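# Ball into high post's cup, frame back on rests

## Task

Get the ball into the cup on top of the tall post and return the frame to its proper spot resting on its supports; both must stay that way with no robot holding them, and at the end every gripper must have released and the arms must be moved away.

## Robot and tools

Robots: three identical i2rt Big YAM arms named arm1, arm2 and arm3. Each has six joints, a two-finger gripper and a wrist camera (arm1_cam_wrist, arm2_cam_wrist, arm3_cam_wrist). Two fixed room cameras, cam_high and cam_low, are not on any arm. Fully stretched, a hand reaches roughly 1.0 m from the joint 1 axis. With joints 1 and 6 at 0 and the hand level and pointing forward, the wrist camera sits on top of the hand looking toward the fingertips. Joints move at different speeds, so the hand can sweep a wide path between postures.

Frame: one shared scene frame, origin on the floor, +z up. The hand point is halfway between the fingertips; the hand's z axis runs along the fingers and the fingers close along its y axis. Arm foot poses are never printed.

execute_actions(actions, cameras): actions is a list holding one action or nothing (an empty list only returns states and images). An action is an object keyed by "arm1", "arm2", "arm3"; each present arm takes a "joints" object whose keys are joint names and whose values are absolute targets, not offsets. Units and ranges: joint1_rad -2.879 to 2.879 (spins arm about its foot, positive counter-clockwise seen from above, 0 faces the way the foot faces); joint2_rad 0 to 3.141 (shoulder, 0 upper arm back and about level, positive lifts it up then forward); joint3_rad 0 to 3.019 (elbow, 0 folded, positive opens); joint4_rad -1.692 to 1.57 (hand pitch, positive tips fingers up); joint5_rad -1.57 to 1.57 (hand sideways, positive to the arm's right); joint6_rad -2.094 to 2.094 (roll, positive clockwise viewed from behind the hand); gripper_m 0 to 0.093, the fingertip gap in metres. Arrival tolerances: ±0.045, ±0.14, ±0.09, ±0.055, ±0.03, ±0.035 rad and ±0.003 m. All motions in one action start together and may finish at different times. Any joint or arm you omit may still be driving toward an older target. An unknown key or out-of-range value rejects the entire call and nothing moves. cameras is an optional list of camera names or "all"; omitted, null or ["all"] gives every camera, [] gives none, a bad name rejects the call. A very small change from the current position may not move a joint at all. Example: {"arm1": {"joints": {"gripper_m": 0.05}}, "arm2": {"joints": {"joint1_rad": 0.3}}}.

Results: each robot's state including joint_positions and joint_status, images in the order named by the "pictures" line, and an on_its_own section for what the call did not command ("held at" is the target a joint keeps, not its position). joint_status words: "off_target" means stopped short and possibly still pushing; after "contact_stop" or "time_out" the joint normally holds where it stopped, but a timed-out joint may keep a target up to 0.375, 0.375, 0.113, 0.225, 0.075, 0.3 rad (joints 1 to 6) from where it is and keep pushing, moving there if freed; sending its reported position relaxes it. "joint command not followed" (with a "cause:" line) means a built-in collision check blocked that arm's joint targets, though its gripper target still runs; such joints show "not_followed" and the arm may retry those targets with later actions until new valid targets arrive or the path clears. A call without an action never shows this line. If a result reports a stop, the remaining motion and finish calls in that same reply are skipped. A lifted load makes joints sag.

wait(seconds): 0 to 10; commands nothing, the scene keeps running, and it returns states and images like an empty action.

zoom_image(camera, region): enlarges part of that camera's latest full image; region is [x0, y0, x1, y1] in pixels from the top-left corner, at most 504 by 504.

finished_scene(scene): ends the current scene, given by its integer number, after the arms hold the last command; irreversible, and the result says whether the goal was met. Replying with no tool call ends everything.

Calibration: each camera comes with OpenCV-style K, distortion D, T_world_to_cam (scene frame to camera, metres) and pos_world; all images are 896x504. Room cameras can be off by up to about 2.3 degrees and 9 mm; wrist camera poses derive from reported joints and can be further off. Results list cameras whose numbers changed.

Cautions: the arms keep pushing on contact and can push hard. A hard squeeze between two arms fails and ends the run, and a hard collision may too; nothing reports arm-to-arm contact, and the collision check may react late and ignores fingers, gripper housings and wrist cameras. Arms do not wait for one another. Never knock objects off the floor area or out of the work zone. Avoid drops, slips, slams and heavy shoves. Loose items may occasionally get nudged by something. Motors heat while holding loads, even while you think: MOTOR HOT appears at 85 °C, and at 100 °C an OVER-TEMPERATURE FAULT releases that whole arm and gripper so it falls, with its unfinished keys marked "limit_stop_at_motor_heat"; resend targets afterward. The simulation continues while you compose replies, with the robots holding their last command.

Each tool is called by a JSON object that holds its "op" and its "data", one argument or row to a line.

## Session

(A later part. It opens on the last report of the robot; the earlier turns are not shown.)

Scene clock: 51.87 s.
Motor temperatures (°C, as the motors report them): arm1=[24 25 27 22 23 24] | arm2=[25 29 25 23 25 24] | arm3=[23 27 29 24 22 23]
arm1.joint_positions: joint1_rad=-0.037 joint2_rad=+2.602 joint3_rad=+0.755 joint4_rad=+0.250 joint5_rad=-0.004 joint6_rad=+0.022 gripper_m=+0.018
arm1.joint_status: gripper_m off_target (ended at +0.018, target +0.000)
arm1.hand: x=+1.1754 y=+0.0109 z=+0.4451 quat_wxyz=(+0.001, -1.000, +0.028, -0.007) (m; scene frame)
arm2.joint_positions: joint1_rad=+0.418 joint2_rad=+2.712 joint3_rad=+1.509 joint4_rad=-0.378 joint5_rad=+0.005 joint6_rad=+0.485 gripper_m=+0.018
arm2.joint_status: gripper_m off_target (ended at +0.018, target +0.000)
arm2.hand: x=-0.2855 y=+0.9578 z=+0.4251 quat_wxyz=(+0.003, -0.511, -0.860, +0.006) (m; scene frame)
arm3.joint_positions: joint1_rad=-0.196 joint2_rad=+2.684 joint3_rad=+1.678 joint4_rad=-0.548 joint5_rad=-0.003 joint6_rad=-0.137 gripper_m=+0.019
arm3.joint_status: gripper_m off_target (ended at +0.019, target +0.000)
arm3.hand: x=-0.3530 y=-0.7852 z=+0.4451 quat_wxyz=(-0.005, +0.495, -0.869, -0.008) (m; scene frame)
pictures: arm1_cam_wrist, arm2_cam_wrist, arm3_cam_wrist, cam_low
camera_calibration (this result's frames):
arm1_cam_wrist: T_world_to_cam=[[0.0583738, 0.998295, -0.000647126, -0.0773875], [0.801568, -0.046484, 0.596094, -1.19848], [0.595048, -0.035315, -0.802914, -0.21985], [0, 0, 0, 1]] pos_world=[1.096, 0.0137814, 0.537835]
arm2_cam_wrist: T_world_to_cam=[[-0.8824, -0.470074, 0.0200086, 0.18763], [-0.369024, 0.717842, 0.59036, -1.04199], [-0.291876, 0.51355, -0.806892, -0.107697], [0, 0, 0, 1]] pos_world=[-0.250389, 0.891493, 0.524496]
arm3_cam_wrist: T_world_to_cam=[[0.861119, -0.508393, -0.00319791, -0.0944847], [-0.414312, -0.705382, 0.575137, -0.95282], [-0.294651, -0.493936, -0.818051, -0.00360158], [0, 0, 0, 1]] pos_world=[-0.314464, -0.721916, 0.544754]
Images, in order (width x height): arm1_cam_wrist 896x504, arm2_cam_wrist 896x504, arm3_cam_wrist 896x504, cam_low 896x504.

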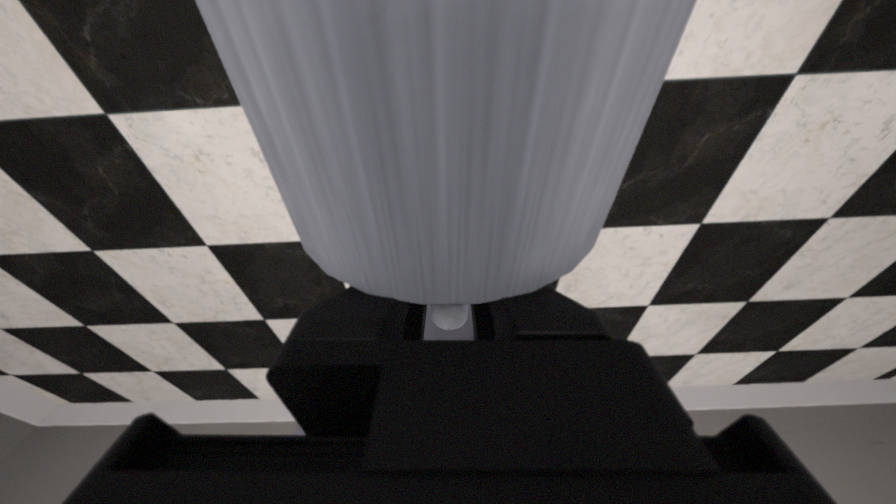

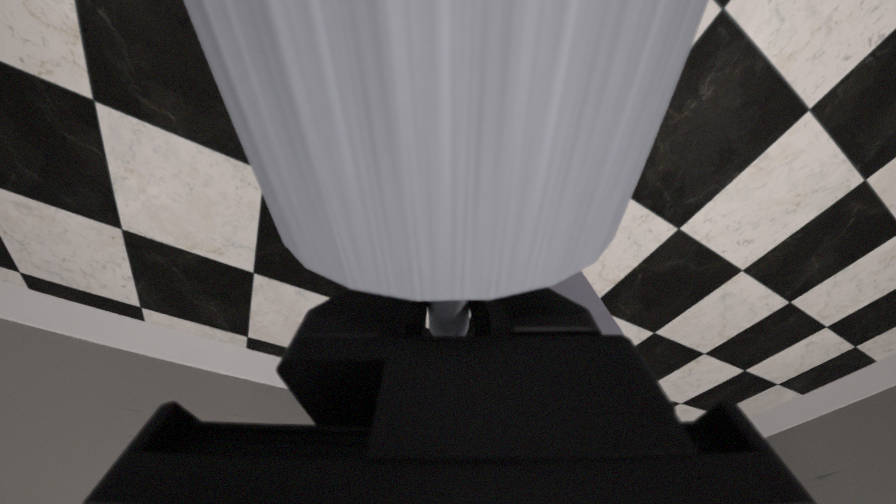

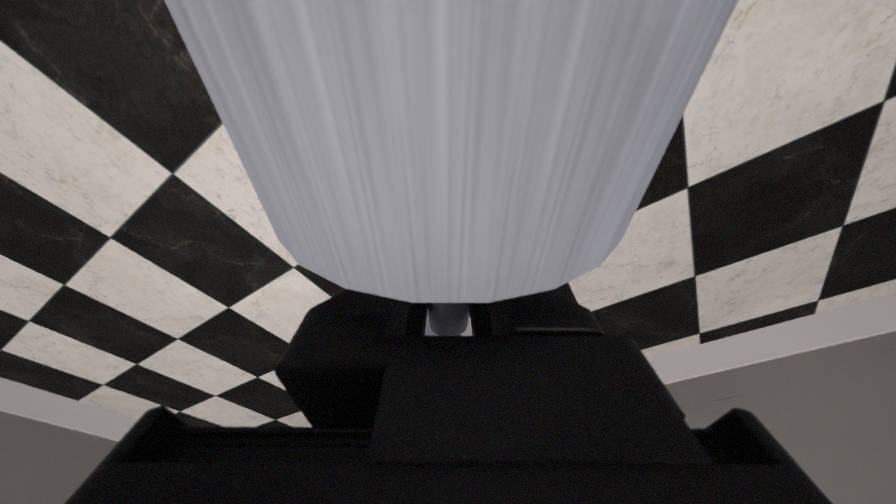

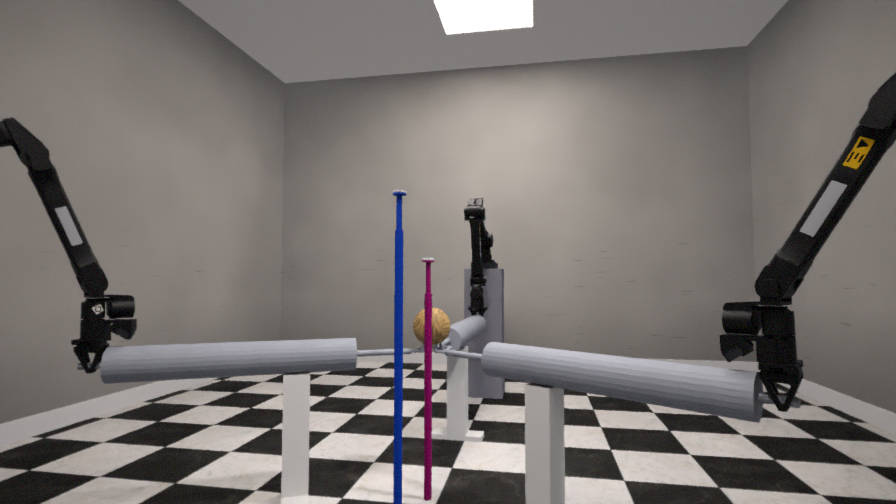

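{"op": "execute_actions", "data": {
  "actions": [
    {"arm1":{"joints":{"joint2_rad":2.395,"joint3_rad":0.65,"joint4_rad":0.145}},"arm2":{"joints":{"joint2_rad":2.558,"joint3_rad":1.415,"joint4_rad":-0.443}},"arm3":{"joints":{"joint2_rad":2.525,"joint3_rad":1.60,"joint4_rad":-0.617}}}
  ],
  "cameras": []
}}

{"op": "execute_actions", "data": {
  "actions": [
    {"arm1":{"joints":{"joint2_rad":2.177,"joint3_rad":0.57,"joint4_rad":0.006}},"arm2":{"joints":{"joint2_rad":2.417,"joint3_rad":1.345,"joint4_rad":-0.514}},"arm3":{"joints":{"joint2_rad":2.398,"joint3_rad":1.546,"joint4_rad":-0.688}}}
  ],
  "cameras": ["cam_low"]
}}

{"op": "execute_actions", "data": {
  "actions": [
    {"arm1":{"joints":{"joint2_rad":1.942,"joint3_rad":0.52,"joint4_rad":-0.18}},"arm2":{"joints":{"joint2_rad":2.283,"joint3_rad":1.30,"joint4_rad":-0.604}},"arm3":{"joints":{"joint2_rad":2.28,"joint3_rad":1.52,"joint4_rad":-0.777}}}
  ],
  "cameras": []
}}

{"op": "execute_actions", "data": {
  "actions": [
    {"arm1":{"joints":{"joint2_rad":1.706,"joint3_rad":0.505,"joint4_rad":-0.40}},"arm2":{"joints":{"joint2_rad":2.156,"joint3_rad":1.278,"joint4_rad":-0.708}},"arm3":{"joints":{"joint2_rad":2.173,"joint3_rad":1.53,"joint4_rad":-0.879}}}
  ],
  "cameras": []
}}

{"op": "execute_actions", "data": {
  "actions": [
    {"arm1":{"joints":{"joint2_rad":1.495,"joint3_rad":0.545,"joint4_rad":-0.645}},"arm2":{"joints":{"joint2_rad":2.04,"joint3_rad":1.30,"joint4_rad":-0.83}},"arm3":{"joints":{"joint2_rad":2.08,"joint3_rad":1.59,"joint4_rad":-0.995}}}
  ],
  "cameras": []
}}

{"op": "execute_actions", "data": {
  "actions": [
    {"arm1":{"joints":{"joint2_rad":1.322,"joint3_rad":0.612,"joint4_rad":-0.88}},"arm2":{"joints":{"joint2_rad":1.938,"joint3_rad":1.343,"joint4_rad":-0.97}},"arm3":{"joints":{"joint2_rad":2.0,"joint3_rad":1.645,"joint4_rad":-1.12}}}
  ],
  "cameras": ["cam_low"]
}}

{"op": "execute_actions", "data": {
  "actions": [
    {"arm1":{"joints":{"joint2_rad":1.195,"joint3_rad":0.708,"joint4_rad":-1.095}},"arm2":{"joints":{"joint2_rad":1.853,"joint3_rad":1.40,"joint4_rad":-1.105}},"arm3":{"joints":{"joint2_rad":1.937,"joint3_rad":1.722,"joint4_rad":-1.25}}}
  ],
  "cameras": []
}}

{"op": "execute_actions", "data": {
  "actions": [
    {"arm1":{"joints":{"joint2_rad":1.113,"joint3_rad":0.822,"joint4_rad":-1.285}},"arm2":{"joints":{"joint2_rad":1.785,"joint3_rad":1.477,"joint4_rad":-1.25}},"arm3":{"joints":{"joint2_rad":1.892,"joint3_rad":1.82,"joint4_rad":-1.388}}}
  ],
  "cameras": ["cam_low","cam_high"]
}}

Scene clock: 72.20 s.
Motor temperatures (°C, as the motors report them): arm1=[24 25 27 22 23 24] | arm2=[25 29 25 23 25 24] | arm3=[23 28 29 24 22 23]
arm1.joint_positions: joint1_rad=-0.037 joint2_rad=+2.414 joint3_rad=+0.664 joint4_rad=+0.159 joint5_rad=-0.001 joint6_rad=+0.022 gripper_m=+0.018
arm1.joint_status: all done
arm1.hand: x=+1.1704 y=+0.0113 z=+0.5017 quat_wxyz=(+0.002, -1.000, +0.028, -0.005) (m; scene frame)
arm2.joint_positions: joint1_rad=+0.408 joint2_rad=+2.582 joint3_rad=+1.416 joint4_rad=-0.428 joint5_rad=+0.003 joint6_rad=+0.473 gripper_m=+0.018
arm2.joint_status: all done
arm2.hand: x=-0.2928 y=+0.9568 z=+0.4782 quat_wxyz=(+0.009, -0.510, -0.860, +0.005) (m; scene frame)
arm3.joint_positions: joint1_rad=-0.188 joint2_rad=+2.570 joint3_rad=+1.603 joint4_rad=-0.600 joint5_rad=+0.000 joint6_rad=-0.131 gripper_m=+0.019
arm3.joint_status: all done
arm3.hand: x=-0.3593 y=-0.7868 z=+0.4947 quat_wxyz=(+0.000, +0.495, -0.869, -0.004) (m; scene frame)
pictures: none
No camera images: the call's "cameras" was empty. Leave "cameras" out to get every camera's image.

Scene clock: 73.13 s.
Motor temperatures (°C, as the motors report them): arm1=[24 25 27 22 23 24] | arm2=[25 29 25 23 25 24] | arm3=[23 28 29 24 22 23]
arm1.joint_positions: joint1_rad=-0.037 joint2_rad=+2.195 joint3_rad=+0.578 joint4_rad=+0.025 joint5_rad=-0.001 joint6_rad=+0.022 gripper_m=+0.018
arm1.joint_status: all done
arm1.hand: x=+1.1726 y=+0.0108 z=+0.5624 quat_wxyz=(+0.002, -1.000, +0.028, -0.005) (m; scene frame)
arm2.joint_positions: joint1_rad=+0.410 joint2_rad=+2.435 joint3_rad=+1.346 joint4_rad=-0.501 joint5_rad=+0.002 joint6_rad=+0.476 gripper_m=+0.018
arm2.joint_status: all done
arm2.hand: x=-0.2899 y=+0.9572 z=+0.5415 quat_wxyz=(+0.007, -0.510, -0.860, +0.005) (m; scene frame)
arm3.joint_positions: joint1_rad=-0.187 joint2_rad=+2.441 joint3_rad=+1.546 joint4_rad=-0.674 joint5_rad=+0.000 joint6_rad=-0.130 gripper_m=+0.019
arm3.joint_status: all done
arm3.hand: x=-0.3593 y=-0.7870 z=+0.5558 quat_wxyz=(+0.000, +0.495, -0.869, -0.004) (m; scene frame)
pictures: cam_low
Images, in order (width x height): cam_low 896x504.

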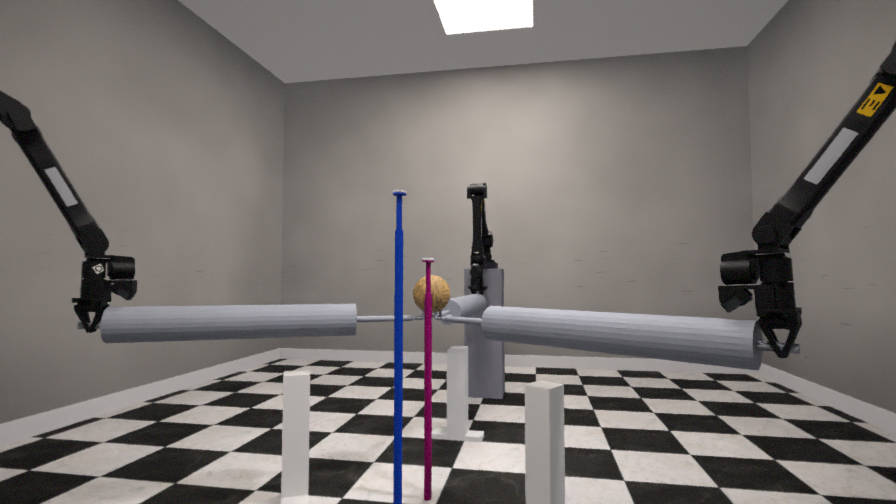

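Scene clock: 74.07 s.
Motor temperatures (°C, as the motors report them): arm1=[24 25 27 22 23 24] | arm2=[25 29 25 23 25 24] | arm3=[23 28 29 24 22 23]
arm1.joint_positions: joint1_rad=-0.037 joint2_rad=+1.959 joint3_rad=+0.525 joint4_rad=-0.159 joint5_rad=+0.001 joint6_rad=+0.022 gripper_m=+0.018
arm1.joint_status: all done
arm1.hand: x=+1.1736 y=+0.0108 z=+0.6228 quat_wxyz=(+0.004, -1.000, +0.028, -0.005) (m; scene frame)
arm2.joint_positions: joint1_rad=+0.409 joint2_rad=+2.301 joint3_rad=+1.303 joint4_rad=-0.591 joint5_rad=+0.001 joint6_rad=+0.476 gripper_m=+0.018
arm2.joint_status: all done
arm2.hand: x=-0.2884 y=+0.9568 z=+0.6018 quat_wxyz=(+0.006, -0.511, -0.860, +0.004) (m; scene frame)
arm3.joint_positions: joint1_rad=-0.187 joint2_rad=+2.324 joint3_rad=+1.517 joint4_rad=-0.765 joint5_rad=+0.000 joint6_rad=-0.130 gripper_m=+0.019
arm3.joint_status: all done
arm3.hand: x=-0.3597 y=-0.7877 z=+0.6150 quat_wxyz=(+0.003, +0.495, -0.869, -0.003) (m; scene frame)
pictures: none
No camera images: the call's "cameras" was empty. Leave "cameras" out to get every camera's image.

Scene clock: 75.00 s.
Motor temperatures (°C, as the motors report them): arm1=[24 25 27 22 23 24] | arm2=[25 29 25 23 25 24] | arm3=[23 28 29 24 22 23]
arm1.joint_positions: joint1_rad=-0.037 joint2_rad=+1.721 joint3_rad=+0.506 joint4_rad=-0.377 joint5_rad=+0.004 joint6_rad=+0.022 gripper_m=+0.018
arm1.joint_status: all done
arm1.hand: x=+1.1756 y=+0.0109 z=+0.6825 quat_wxyz=(+0.005, -1.000, +0.028, -0.005) (m; scene frame)
arm2.joint_positions: joint1_rad=+0.411 joint2_rad=+2.173 joint3_rad=+1.283 joint4_rad=-0.693 joint5_rad=-0.002 joint6_rad=+0.477 gripper_m=+0.018
arm2.joint_status: all done
arm2.hand: x=-0.2861 y=+0.9573 z=+0.6627 quat_wxyz=(+0.003, -0.510, -0.860, +0.003) (m; scene frame)
arm3.joint_positions: joint1_rad=-0.187 joint2_rad=+2.223 joint3_rad=+1.517 joint4_rad=-0.873 joint5_rad=-0.002 joint6_rad=-0.129 gripper_m=+0.019
arm3.joint_status: all done
arm3.hand: x=-0.3594 y=-0.7876 z=+0.6735 quat_wxyz=(+0.006, +0.495, -0.869, -0.003) (m; scene frame)
pictures: none
No camera images: the call's "cameras" was empty. Leave "cameras" out to get every camera's image.

Scene clock: 76.03 s.
Motor temperatures (°C, as the motors report them): arm1=[24 25 27 22 23 24] | arm2=[25 29 25 23 25 24] | arm3=[23 28 29 24 22 23]
arm1.joint_positions: joint1_rad=-0.037 joint2_rad=+1.503 joint3_rad=+0.526 joint4_rad=-0.608 joint5_rad=+0.005 joint6_rad=+0.022 gripper_m=+0.018
arm1.joint_status: all done
arm1.hand: x=+1.1757 y=+0.0107 z=+0.7421 quat_wxyz=(+0.006, -1.000, +0.028, -0.002) (m; scene frame)
arm2.joint_positions: joint1_rad=+0.409 joint2_rad=+2.054 joint3_rad=+1.283 joint4_rad=-0.808 joint5_rad=+0.001 joint6_rad=+0.477 gripper_m=+0.018
arm2.joint_status: all done
arm2.hand: x=-0.2870 y=+0.9565 z=+0.7234 quat_wxyz=(+0.001, -0.511, -0.859, +0.005) (m; scene frame)
arm3.joint_positions: joint1_rad=-0.185 joint2_rad=+2.123 joint3_rad=+1.525 joint4_rad=-0.985 joint5_rad=-0.002 joint6_rad=-0.128 gripper_m=+0.019
arm3.joint_status: all done
arm3.hand: x=-0.3616 y=-0.7896 z=+0.7331 quat_wxyz=(+0.007, +0.495, -0.869, -0.002) (m; scene frame)
pictures: none
No camera images: the call's "cameras" was empty. Leave "cameras" out to get every camera's image.

Scene clock: 77.03 s.
Motor temperatures (°C, as the motors report them): arm1=[24 25 27 22 23 24] | arm2=[25 29 25 23 25 24] | arm3=[23 28 30 24 22 23]
arm1.joint_positions: joint1_rad=-0.037 joint2_rad=+1.330 joint3_rad=+0.582 joint4_rad=-0.838 joint5_rad=+0.010 joint6_rad=+0.022 gripper_m=+0.018
arm1.joint_status: all done
arm1.hand: x=+1.1766 y=+0.0111 z=+0.8004 quat_wxyz=(+0.008, -1.000, +0.028, -0.002) (m; scene frame)
arm2.joint_positions: joint1_rad=+0.409 joint2_rad=+1.953 joint3_rad=+1.311 joint4_rad=-0.934 joint5_rad=+0.001 joint6_rad=+0.477 gripper_m=+0.018
arm2.joint_status: all done
arm2.hand: x=-0.2866 y=+0.9570 z=+0.7829 quat_wxyz=(+0.000, -0.511, -0.859, +0.004) (m; scene frame)
arm3.joint_positions: joint1_rad=-0.184 joint2_rad=+2.049 joint3_rad=+1.569 joint4_rad=-1.113 joint5_rad=-0.005 joint6_rad=-0.127 gripper_m=+0.019
arm3.joint_status: all done
arm3.hand: x=-0.3632 y=-0.7901 z=+0.7902 quat_wxyz=(+0.013, +0.495, -0.869, -0.002) (m; scene frame)
pictures: cam_low
Images, in order (width x height): cam_low 896x504.

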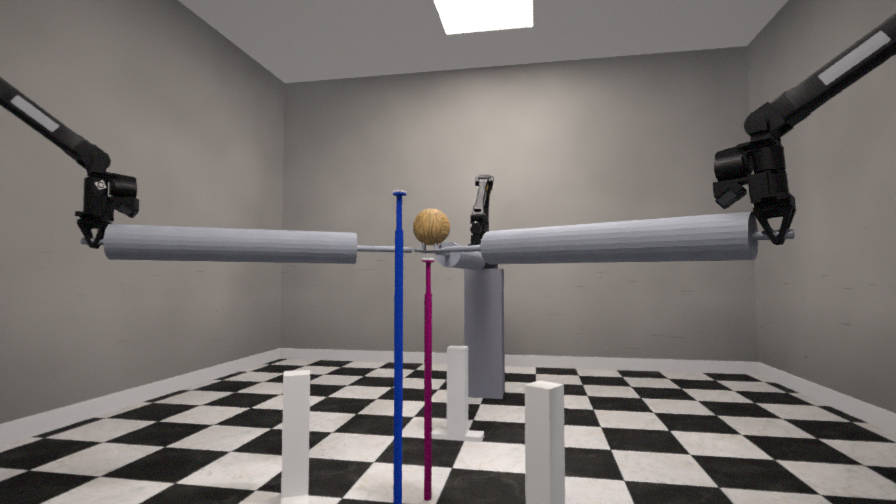

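Scene clock: 78.03 s.
Motor temperatures (°C, as the motors report them): arm1=[24 25 27 22 23 24] | arm2=[25 29 25 23 25 24] | arm3=[23 28 30 24 22 23]
arm1.joint_positions: joint1_rad=-0.037 joint2_rad=+1.206 joint3_rad=+0.665 joint4_rad=-1.050 joint5_rad=+0.012 joint6_rad=+0.022 gripper_m=+0.018
arm1.joint_status: all done
arm1.hand: x=+1.1785 y=+0.0111 z=+0.8575 quat_wxyz=(+0.009, -1.000, +0.028, -0.005) (m; scene frame)
arm2.joint_positions: joint1_rad=+0.409 joint2_rad=+1.874 joint3_rad=+1.363 joint4_rad=-1.065 joint5_rad=+0.002 joint6_rad=+0.477 gripper_m=+0.018
arm2.joint_status: all done
arm2.hand: x=-0.2856 y=+0.9566 z=+0.8405 quat_wxyz=(-0.001, -0.511, -0.859, +0.005) (m; scene frame)
arm3.joint_positions: joint1_rad=-0.184 joint2_rad=+1.989 joint3_rad=+1.636 joint4_rad=-1.250 joint5_rad=-0.007 joint6_rad=-0.127 gripper_m=+0.019
arm3.joint_status: all done
arm3.hand: x=-0.3641 y=-0.7915 z=+0.8479 quat_wxyz=(+0.018, +0.495, -0.869, +0.000) (m; scene frame)
pictures: none
No camera images: the call's "cameras" was empty. Leave "cameras" out to get every camera's image.

Scene clock: 79.97 s.
Motor temperatures (°C, as the motors report them): arm1=[24 25 28 22 24 24] | arm2=[25 29 26 23 25 24] | arm3=[23 28 32 24 22 23]
arm1.joint_positions: joint1_rad=-0.038 joint2_rad=+1.120 joint3_rad=+0.768 joint4_rad=-1.240 joint5_rad=+0.014 joint6_rad=+0.022 gripper_m=+0.018
arm1.joint_status: all done
arm1.hand: x=+1.1803 y=+0.0113 z=+0.9150 quat_wxyz=(+0.010, -1.000, +0.028, -0.005) (m; scene frame)
arm2.joint_positions: joint1_rad=+0.409 joint2_rad=+1.811 joint3_rad=+1.438 joint4_rad=-1.201 joint5_rad=+0.004 joint6_rad=+0.477 gripper_m=+0.018
arm2.joint_status: all done
arm2.hand: x=-0.2852 y=+0.9565 z=+0.8980 quat_wxyz=(-0.001, -0.511, -0.859, +0.006) (m; scene frame)
arm3.joint_positions: joint1_rad=-0.184 joint2_rad=+1.946 joint3_rad=+1.726 joint4_rad=-1.393 joint5_rad=-0.010 joint6_rad=-0.127 gripper_m=+0.019
arm3.joint_status: joint3_rad time_out (moved +0.090 of +0.184); the others done
arm3.on_its_own: joint3_rad reads +1.726 and still pushes toward +1.820 since a time_out
arm3.hand: x=-0.3654 y=-0.7930 z=+0.9059 quat_wxyz=(+0.023, +0.495, -0.869, +0.000) (m; scene frame)
pictures: cam_high, cam_low
Images, in order (width x height): cam_high 896x504, cam_low 896x504.

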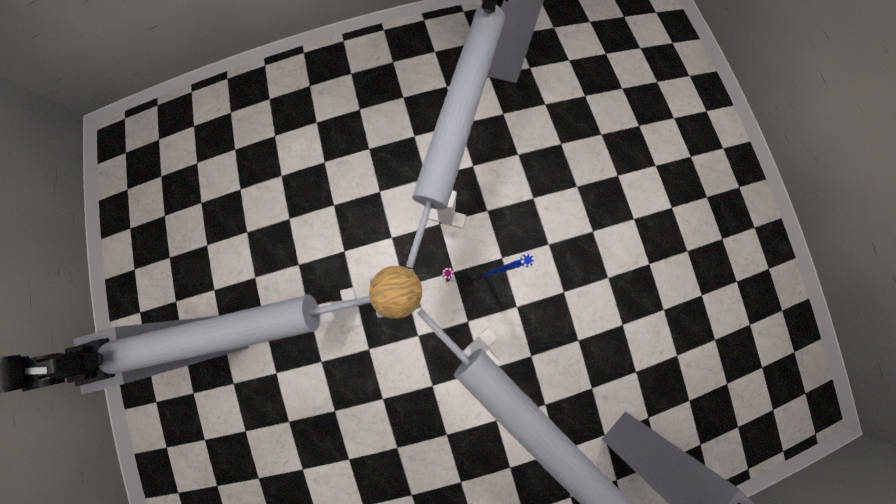

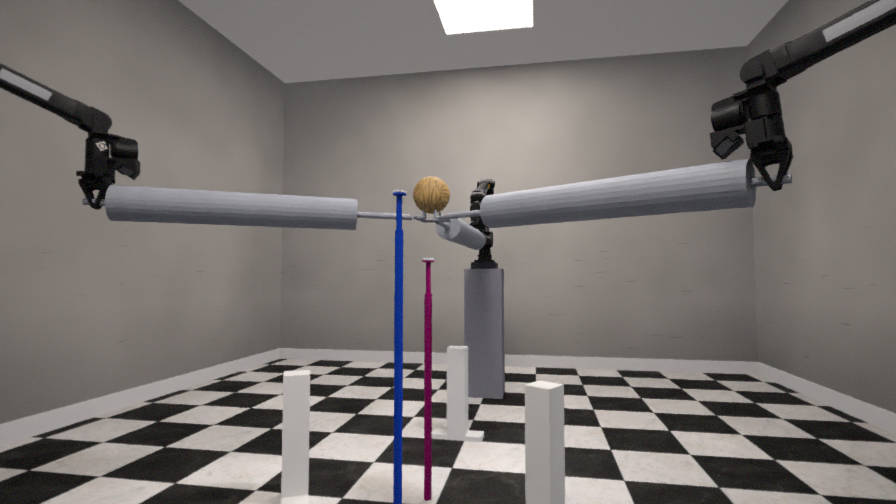

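{"op": "execute_actions", "data": {
  "actions": [
    {"arm1":{"joints":{"joint1_rad":-0.035,"joint2_rad":1.222,"joint3_rad":0.98,"joint4_rad":-1.315}},"arm2":{"joints":{"joint1_rad":0.352,"joint2_rad":1.672,"joint3_rad":1.375,"joint4_rad":-1.262,"joint6_rad":0.418}},"arm3":{"joints":{"joint1_rad":-0.118,"joint2_rad":1.812,"joint3_rad":1.745,"joint4_rad":-1.41,"joint6_rad":-0.055}}}
  ],
  "cameras": []
}}

{"op": "execute_actions", "data": {
  "actions": [
    {"arm1":{"joints":{"joint2_rad":1.326,"joint3_rad":1.13,"joint4_rad":-1.36}},"arm2":{"joints":{"joint1_rad":0.298,"joint2_rad":1.563,"joint3_rad":1.289,"joint4_rad":-1.288,"joint6_rad":0.365}},"arm3":{"joints":{"joint1_rad":-0.055,"joint2_rad":1.738,"joint3_rad":1.675,"joint4_rad":-1.43,"joint6_rad":0.012}}}
  ],
  "cameras": []
}}

{"op": "execute_actions", "data": {
  "actions": [
    {"arm1":{"joints":{"joint2_rad":1.552,"joint3_rad":1.37,"joint4_rad":-1.374}},"arm2":{"joints":{"joint1_rad":0.162,"joint2_rad":1.393,"joint3_rad":1.10,"joint4_rad":-1.268,"joint6_rad":0.232}},"arm3":{"joints":{"joint1_rad":0.097,"joint2_rad":1.645,"joint3_rad":1.55,"joint4_rad":-1.398,"joint6_rad":0.164}}}
  ],
  "cameras": ["cam_low"]
}}

{"op": "execute_actions", "data": {
  "actions": [
    {"arm1":{"joints":{"joint2_rad":1.775,"joint3_rad":1.662,"joint4_rad":-1.436}},"arm2":{"joints":{"joint1_rad":-0.025,"joint2_rad":1.247,"joint3_rad":0.962,"joint4_rad":-1.276,"joint6_rad":0.046}},"arm3":{"joints":{"joint1_rad":0.268,"joint2_rad":1.586,"joint3_rad":1.475,"joint4_rad":-1.383,"joint6_rad":0.335}}}
  ],
  "cameras": ["cam_low","cam_high"]
}}

Scene clock: 101.40 s.
Motor temperatures (°C, as the motors report them): arm1=[24 25 32 22 24 24] | arm2=[25 29 29 23 25 24] | arm3=[23 29 39 24 22 23]
arm1.joint_positions: joint1_rad=-0.043 joint2_rad=+1.215 joint3_rad=+0.911 joint4_rad=-1.283 joint5_rad=+0.012 joint6_rad=+0.022 gripper_m=+0.018
arm1.joint_status: all done
arm1.hand: x=+1.1378 y=+0.0138 z=+0.9412 quat_wxyz=(+0.009, -0.999, +0.031, -0.003) (m; scene frame)
arm2.joint_positions: joint1_rad=+0.380 joint2_rad=+1.698 joint3_rad=+1.370 joint4_rad=-1.250 joint5_rad=-0.001 joint6_rad=+0.448 gripper_m=+0.018
arm2.joint_status: all done
arm2.hand: x=-0.3221 y=+0.9660 z=+0.9297 quat_wxyz=(+0.001, -0.511, -0.860, +0.003) (m; scene frame)
arm3.joint_positions: joint1_rad=-0.106 joint2_rad=+1.869 joint3_rad=+1.706 joint4_rad=-1.443 joint5_rad=-0.011 joint6_rad=-0.046 gripper_m=+0.019
arm3.joint_status: all done
arm3.hand: x=-0.4136 y=-0.7830 z=+0.9424 quat_wxyz=(+0.020, +0.494, -0.869, +0.000) (m; scene frame)
pictures: none
No camera images: the call's "cameras" was empty. Leave "cameras" out to get every camera's image.

Scene clock: 102.30 s.
Motor temperatures (°C, as the motors report them): arm1=[24 25 32 22 24 24] | arm2=[25 29 29 23 25 24] | arm3=[23 29 38 24 22 23]
arm1.joint_positions: joint1_rad=-0.043 joint2_rad=+1.325 joint3_rad=+1.062 joint4_rad=-1.324 joint5_rad=+0.013 joint6_rad=+0.020 gripper_m=+0.018
arm1.joint_status: all done
arm1.hand: x=+1.0918 y=+0.0156 z=+0.9618 quat_wxyz=(+0.009, -1.000, +0.030, -0.003) (m; scene frame)
arm2.joint_positions: joint1_rad=+0.314 joint2_rad=+1.590 joint3_rad=+1.284 joint4_rad=-1.271 joint5_rad=+0.001 joint6_rad=+0.381 gripper_m=+0.018
arm2.joint_status: all done
arm2.hand: x=-0.3714 y=+0.9636 z=+0.9482 quat_wxyz=(+0.000, -0.511, -0.860, +0.005) (m; scene frame)
arm3.joint_positions: joint1_rad=-0.041 joint2_rad=+1.793 joint3_rad=+1.639 joint4_rad=-1.456 joint5_rad=-0.014 joint6_rad=+0.017 gripper_m=+0.019
arm3.joint_status: all done
arm3.hand: x=-0.4585 y=-0.7869 z=+0.9579 quat_wxyz=(+0.022, +0.495, -0.869, +0.000) (m; scene frame)
pictures: none
No camera images: the call's "cameras" was empty. Leave "cameras" out to get every camera's image.

Scene clock: 103.23 s.
Motor temperatures (°C, as the motors report them): arm1=[24 25 32 22 24 24] | arm2=[25 29 29 23 25 24] | arm3=[23 29 38 24 22 23]
arm1.joint_positions: joint1_rad=-0.045 joint2_rad=+1.558 joint3_rad=+1.317 joint4_rad=-1.346 joint5_rad=+0.012 joint6_rad=+0.018 gripper_m=+0.018
arm1.joint_status: all done
arm1.hand: x=+1.0004 y=+0.0200 z=+0.9669 quat_wxyz=(+0.009, -1.000, +0.030, -0.002) (m; scene frame)
arm2.joint_positions: joint1_rad=+0.176 joint2_rad=+1.414 joint3_rad=+1.093 joint4_rad=-1.258 joint5_rad=+0.001 joint6_rad=+0.244 gripper_m=+0.018
arm2.joint_status: all done
arm2.hand: x=-0.4622 y=+0.9689 z=+0.9498 quat_wxyz=(+0.001, -0.512, -0.859, +0.004) (m; scene frame)
arm3.joint_positions: joint1_rad=+0.123 joint2_rad=+1.703 joint3_rad=+1.518 joint4_rad=-1.427 joint5_rad=-0.022 joint6_rad=+0.179 gripper_m=+0.019
arm3.joint_status: all done
arm3.hand: x=-0.5519 y=-0.7825 z=+0.9592 quat_wxyz=(+0.025, +0.495, -0.868, +0.001) (m; scene frame)
pictures: cam_low
Images, in order (width x height): cam_low 896x504.

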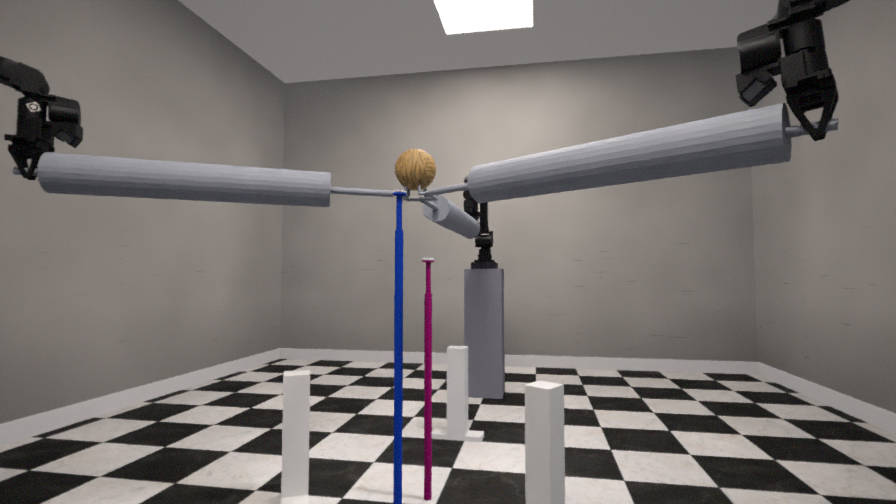

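Scene clock: 104.20 s.
Motor temperatures (°C, as the motors report them): arm1=[24 25 33 22 24 24] | arm2=[25 29 29 23 25 24] | arm3=[23 29 38 24 22 23]
arm1.joint_positions: joint1_rad=-0.051 joint2_rad=+1.784 joint3_rad=+1.595 joint4_rad=-1.394 joint5_rad=+0.011 joint6_rad=+0.013 gripper_m=+0.018
arm1.joint_status: all done
arm1.hand: x=+0.9120 y=+0.0267 z=+0.9631 quat_wxyz=(+0.009, -1.000, +0.030, -0.001) (m; scene frame)
arm2.joint_positions: joint1_rad=-0.012 joint2_rad=+1.268 joint3_rad=+0.949 joint4_rad=-1.269 joint5_rad=+0.003 joint6_rad=+0.056 gripper_m=+0.018
arm2.joint_status: all done
arm2.hand: x=-0.5515 y=+0.9740 z=+0.9478 quat_wxyz=(+0.005, -0.512, -0.859, +0.002) (m; scene frame)
arm3.joint_positions: joint1_rad=+0.296 joint2_rad=+1.651 joint3_rad=+1.447 joint4_rad=-1.402 joint5_rad=-0.031 joint6_rad=+0.351 gripper_m=+0.019
arm3.joint_status: all done
arm3.hand: x=-0.6410 y=-0.7782 z=+0.9583 quat_wxyz=(+0.024, +0.496, -0.868, +0.000) (m; scene frame)
pictures: cam_high, cam_low
Images, in order (width x height): cam_high 896x504, cam_low 896x504.

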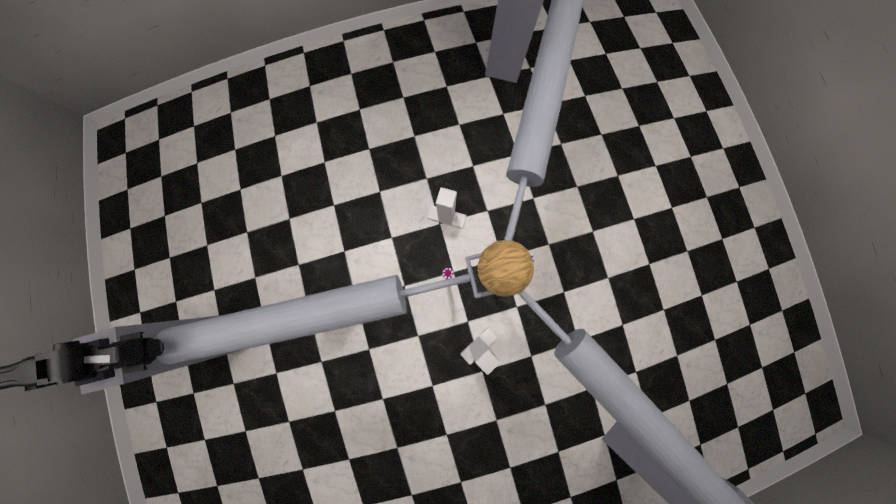

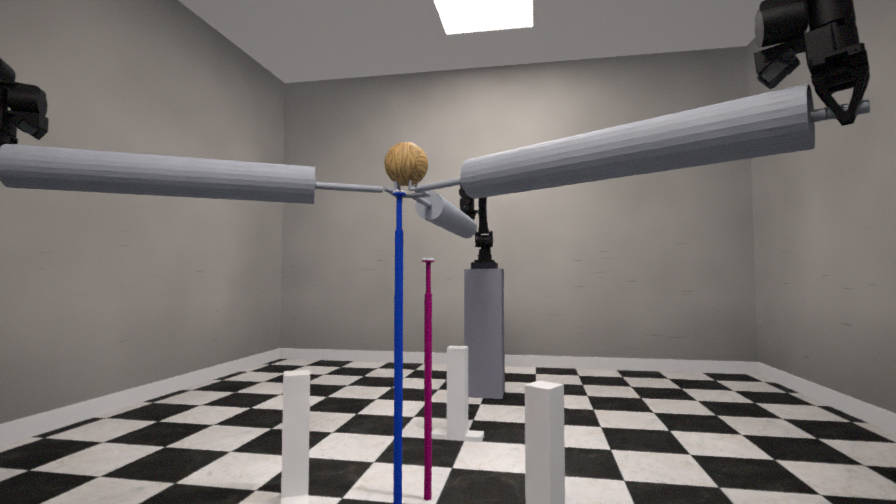

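{"op": "execute_actions", "data": {
  "actions": [
    {"arm1":{"joints":{"joint1_rad":-0.033,"joint2_rad":2.02,"joint3_rad":2.035,"joint4_rad":-1.56,"joint6_rad":0.027}},"arm2":{"joints":{"joint1_rad":-0.272,"joint2_rad":1.138,"joint3_rad":0.873,"joint4_rad":-1.295,"joint6_rad":-0.20}},"arm3":{"joints":{"joint1_rad":0.445,"joint2_rad":1.566,"joint3_rad":1.45,"joint4_rad":-1.378,"joint6_rad":0.51}}}
  ]
}}

{"op": "zoom_image", "data": {
  "camera": "cam_low",
  "region": [310,90,500,260]
}}

Scene clock: 126.87 s.
Motor temperatures (°C, as the motors report them): arm1=[24 26 35 22 24 24] | arm2=[25 28 29 23 25 24] | arm3=[23 28 34 24 23 23]
arm1.joint_positions: joint1_rad=-0.055 joint2_rad=+2.025 joint3_rad=+1.967 joint4_rad=-1.527 joint5_rad=+0.010 joint6_rad=+0.006 gripper_m=+0.018
arm1.joint_status: all done
arm1.hand: x=+0.8259 y=+0.0329 z=+0.9687 quat_wxyz=(+0.008, -1.000, +0.028, -0.002) (m; scene frame)
arm2.joint_positions: joint1_rad=-0.267 joint2_rad=+1.160 joint3_rad=+0.859 joint4_rad=-1.286 joint5_rad=+0.008 joint6_rad=-0.199 gripper_m=+0.018
arm2.joint_status: all done
arm2.hand: x=-0.6407 y=+0.9761 z=+0.9465 quat_wxyz=(+0.006, -0.512, -0.859, +0.002) (m; scene frame)
arm3.joint_positions: joint1_rad=+0.472 joint2_rad=+1.635 joint3_rad=+1.426 joint4_rad=-1.396 joint5_rad=-0.038 joint6_rad=+0.525 gripper_m=+0.019
arm3.joint_status: all done
arm3.hand: x=-0.7275 y=-0.7774 z=+0.9584 quat_wxyz=(+0.027, +0.497, -0.868, +0.002) (m; scene frame)
pictures: arm1_cam_wrist, arm2_cam_wrist, arm3_cam_wrist, cam_high, cam_low
camera_calibration (this result's frames):
arm1_cam_wrist: T_world_to_cam=[[0.0597664, 0.998129, 0.0129222, -0.0928213], [0.808123, -0.0559803, 0.586348, -1.22507], [0.585974, -0.0246012, -0.809956, 0.423165], [0, 0, 0, 1]] pos_world=[0.747589, 0.0344783, 1.06226]
arm2_cam_wrist: T_world_to_cam=[[-0.882939, -0.469232, 0.0155126, -0.124552], [-0.367817, 0.711887, 0.598271, -1.49493], [-0.291771, 0.522531, -0.801144, 0.185901], [0, 0, 0, 1]] pos_world=[-0.605591, 0.908638, 1.04524]
arm3_cam_wrist: T_world_to_cam=[[0.863516, -0.504, -0.0179948, 0.252937], [-0.382751, -0.678176, 0.627358, -1.40359], [-0.328392, -0.534847, -0.778523, 0.215603], [0, 0, 0, 1]] pos_world=[-0.684839, -0.709088, 1.05296]
Images, in order (width x height): arm1_cam_wrist 896x504, arm2_cam_wrist 896x504, arm3_cam_wrist 896x504, cam_high 896x504, cam_low 896x504.

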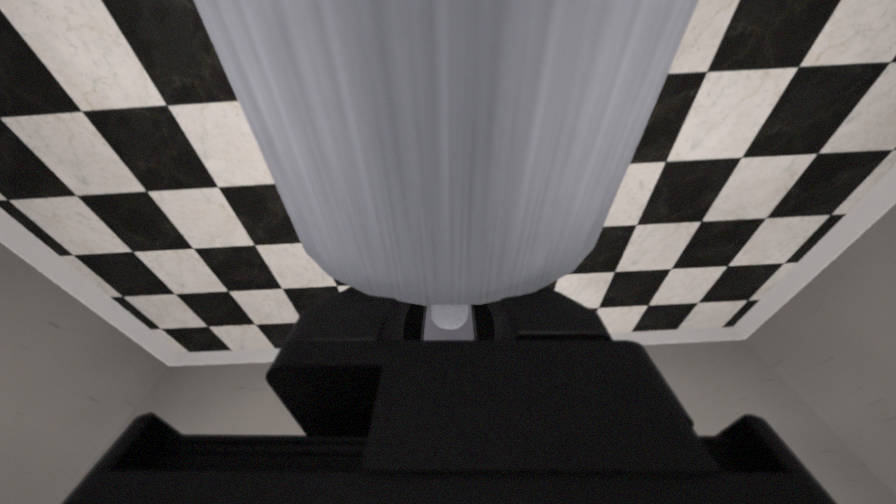

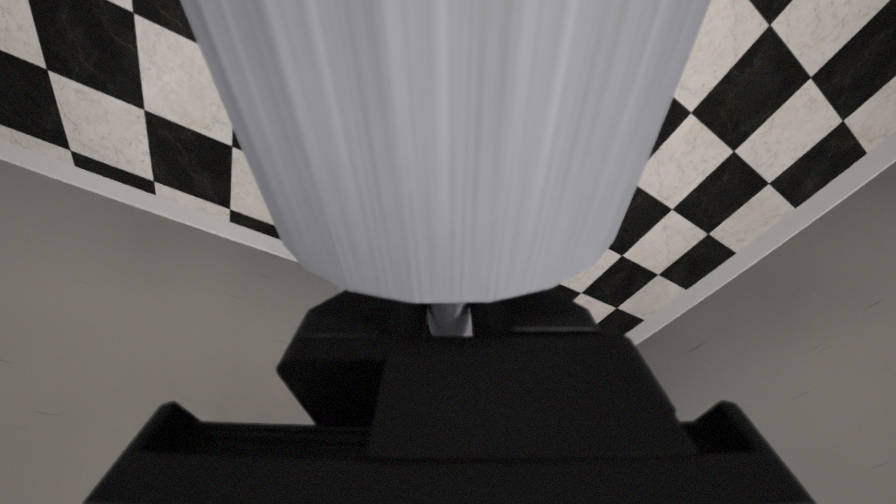

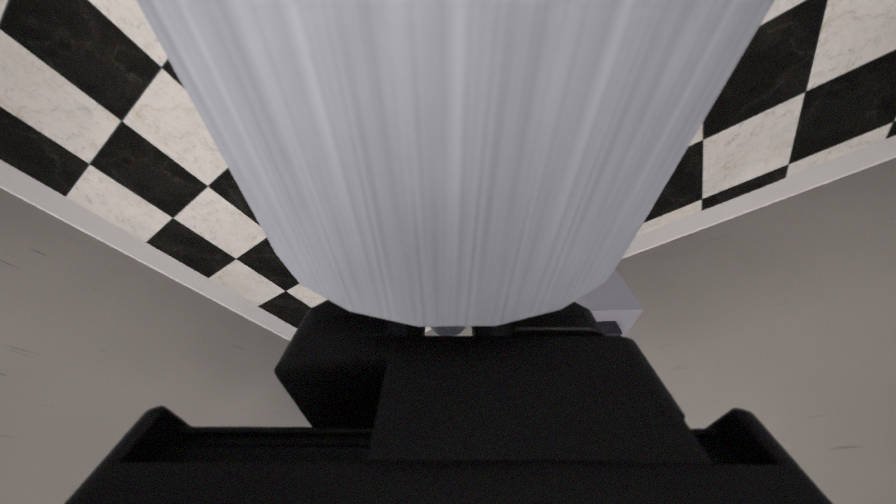

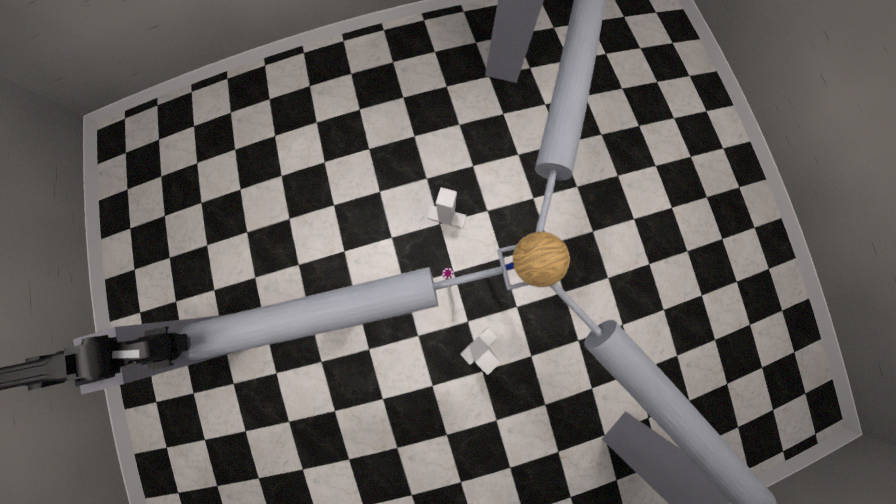

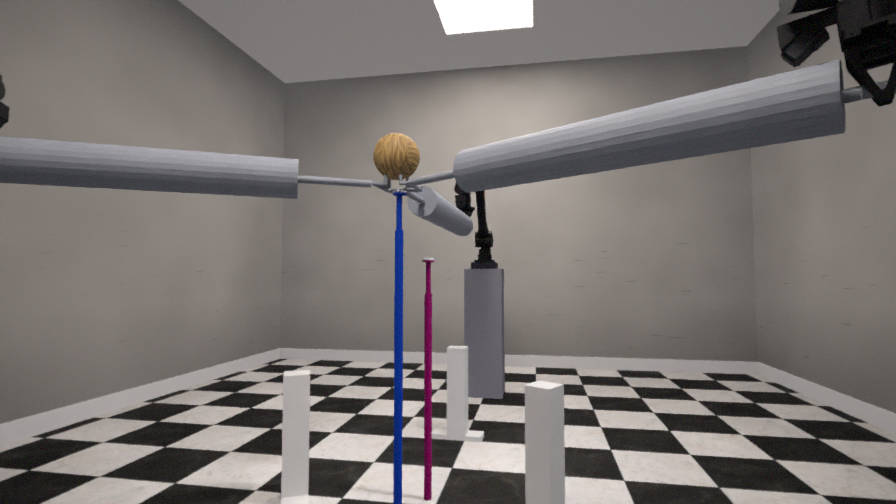

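Region (310, 90, 500, 260) of cam_low's 896x504 image, scaled by 2.653, with more detail than that image has; it fills the top 451 rows of this view, and the rest is white.

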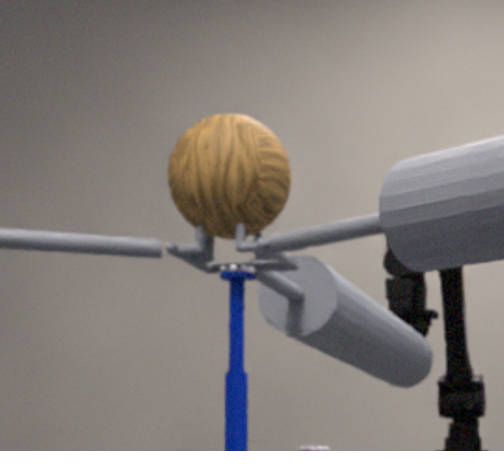

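{"op": "execute_actions", "data": {
  "actions": [
    {"arm1":{"joints":{"joint1_rad":-0.015}},"arm2":{"joints":{"joint2_rad":1.163,"joint3_rad":0.895}},"arm3":{"joints":{"joint2_rad":1.54,"joint3_rad":1.425}}}
  ],
  "cameras": ["cam_low"]
}}

{"op": "zoom_image", "data": {
  "camera": "cam_low",
  "region": [310,90,500,260]
}}

Scene clock: 136.63 s.
Motor temperatures (°C, as the motors report them): arm1=[24 27 35 22 24 24] | arm2=[25 28 29 23 25 24] | arm3=[23 28 34 24 24 23]
arm1.joint_positions: joint1_rad=-0.051 joint2_rad=+2.025 joint3_rad=+1.967 joint4_rad=-1.527 joint5_rad=+0.006 joint6_rad=+0.007 gripper_m=+0.018
arm1.joint_status: all done
arm1.hand: x=+0.8257 y=+0.0297 z=+0.9686 quat_wxyz=(+0.006, -1.000, +0.027, -0.002) (m; scene frame)
arm2.joint_positions: joint1_rad=-0.267 joint2_rad=+1.170 joint3_rad=+0.859 joint4_rad=-1.279 joint5_rad=+0.011 joint6_rad=-0.199 gripper_m=+0.018
arm2.joint_status: all done
arm2.hand: x=-0.6407 y=+0.9742 z=+0.9436 quat_wxyz=(+0.008, -0.511, -0.859, +0.002) (m; scene frame)
arm3.joint_positions: joint1_rad=+0.472 joint2_rad=+1.617 joint3_rad=+1.414 joint4_rad=-1.387 joint5_rad=-0.038 joint6_rad=+0.525 gripper_m=+0.019
arm3.joint_status: all done
arm3.hand: x=-0.7275 y=-0.7802 z=+0.9618 quat_wxyz=(+0.023, +0.497, -0.868, -0.004) (m; scene frame)
pictures: cam_low
Images, in order (width x height): cam_low 896x504.

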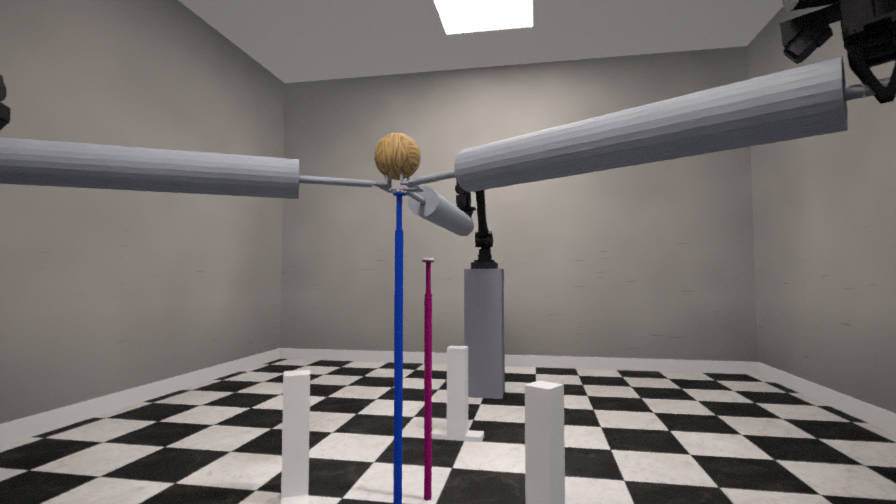

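Region (310, 90, 500, 260) of cam_low's 896x504 image, scaled by 2.653, with more detail than that image has; it fills the top 451 rows of this view, and the rest is white.

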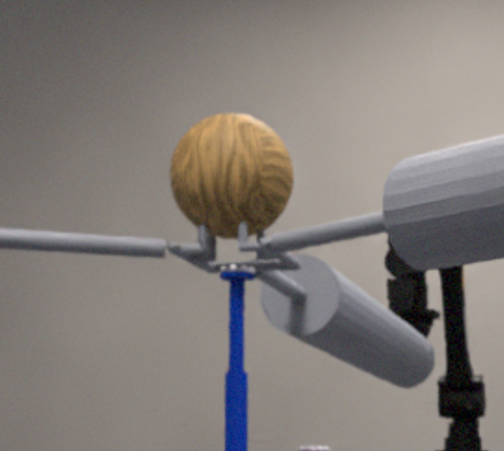

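Five more mm.

{"op": "execute_actions", "data": {
  "actions": [
    {"arm1":{"joints":{"joint1_rad":-0.004}},"arm2":{"joints":{"joint2_rad":1.18,"joint3_rad":0.92}},"arm3":{"joints":{"joint1_rad":0.435,"joint2_rad":1.527,"joint3_rad":1.40}}}
  ],
  "cameras": ["cam_low","cam_high"]
}}

{"op": "zoom_image", "data": {
  "camera": "cam_low",
  "region": [310,90,500,260]
}}

Scene clock: 140.97 s.
Motor temperatures (°C, as the motors report them): arm1=[24 27 36 22 24 24] | arm2=[25 28 29 23 25 24] | arm3=[23 29 34 24 25 23]
arm1.joint_positions: joint1_rad=-0.039 joint2_rad=+2.025 joint3_rad=+1.967 joint4_rad=-1.530 joint5_rad=+0.006 joint6_rad=+0.018 gripper_m=+0.018
arm1.joint_status: all done
arm1.hand: x=+0.8261 y=+0.0224 z=+0.9686 quat_wxyz=(+0.006, -1.000, +0.027, -0.003) (m; scene frame)
arm2.joint_positions: joint1_rad=-0.267 joint2_rad=+1.188 joint3_rad=+0.867 joint4_rad=-1.270 joint5_rad=+0.013 joint6_rad=-0.199 gripper_m=+0.018
arm2.joint_status: all done
arm2.hand: x=-0.6394 y=+0.9688 z=+0.9417 quat_wxyz=(+0.009, -0.511, -0.859, +0.002) (m; scene frame)
arm3.joint_positions: joint1_rad=+0.472 joint2_rad=+1.607 joint3_rad=+1.391 joint4_rad=-1.379 joint5_rad=-0.039 joint6_rad=+0.526 gripper_m=+0.019
arm3.joint_status: all done
arm3.hand: x=-0.7277 y=-0.7860 z=+0.9580 quat_wxyz=(+0.025, +0.496, -0.868, -0.003) (m; scene frame)
pictures: cam_high, cam_low
Images, in order (width x height): cam_high 896x504, cam_low 896x504.

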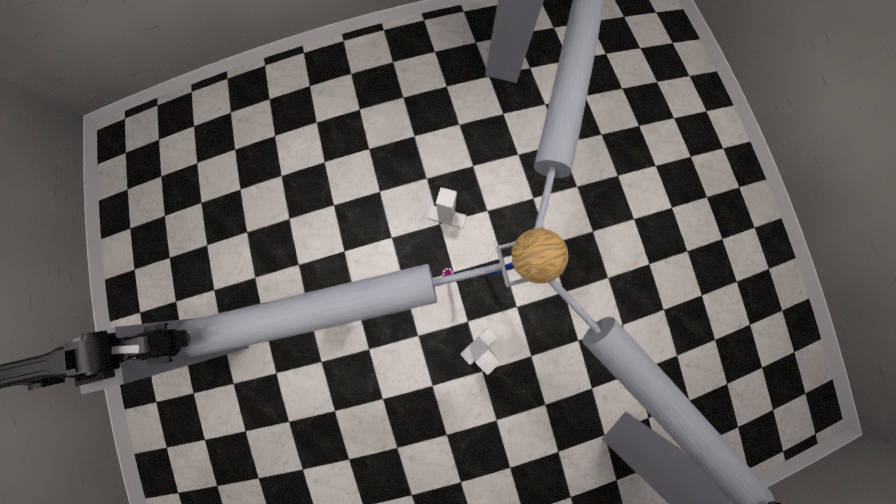

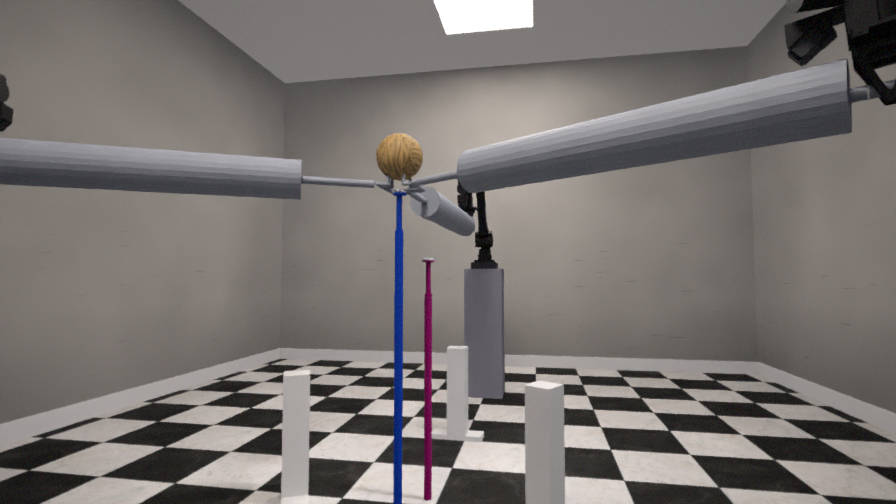

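Region (310, 90, 500, 260) of cam_low's 896x504 image, scaled by 2.653, with more detail than that image has; it fills the top 451 rows of this view, and the rest is white.

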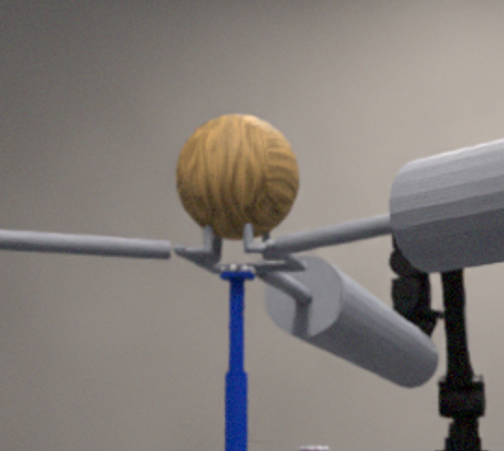

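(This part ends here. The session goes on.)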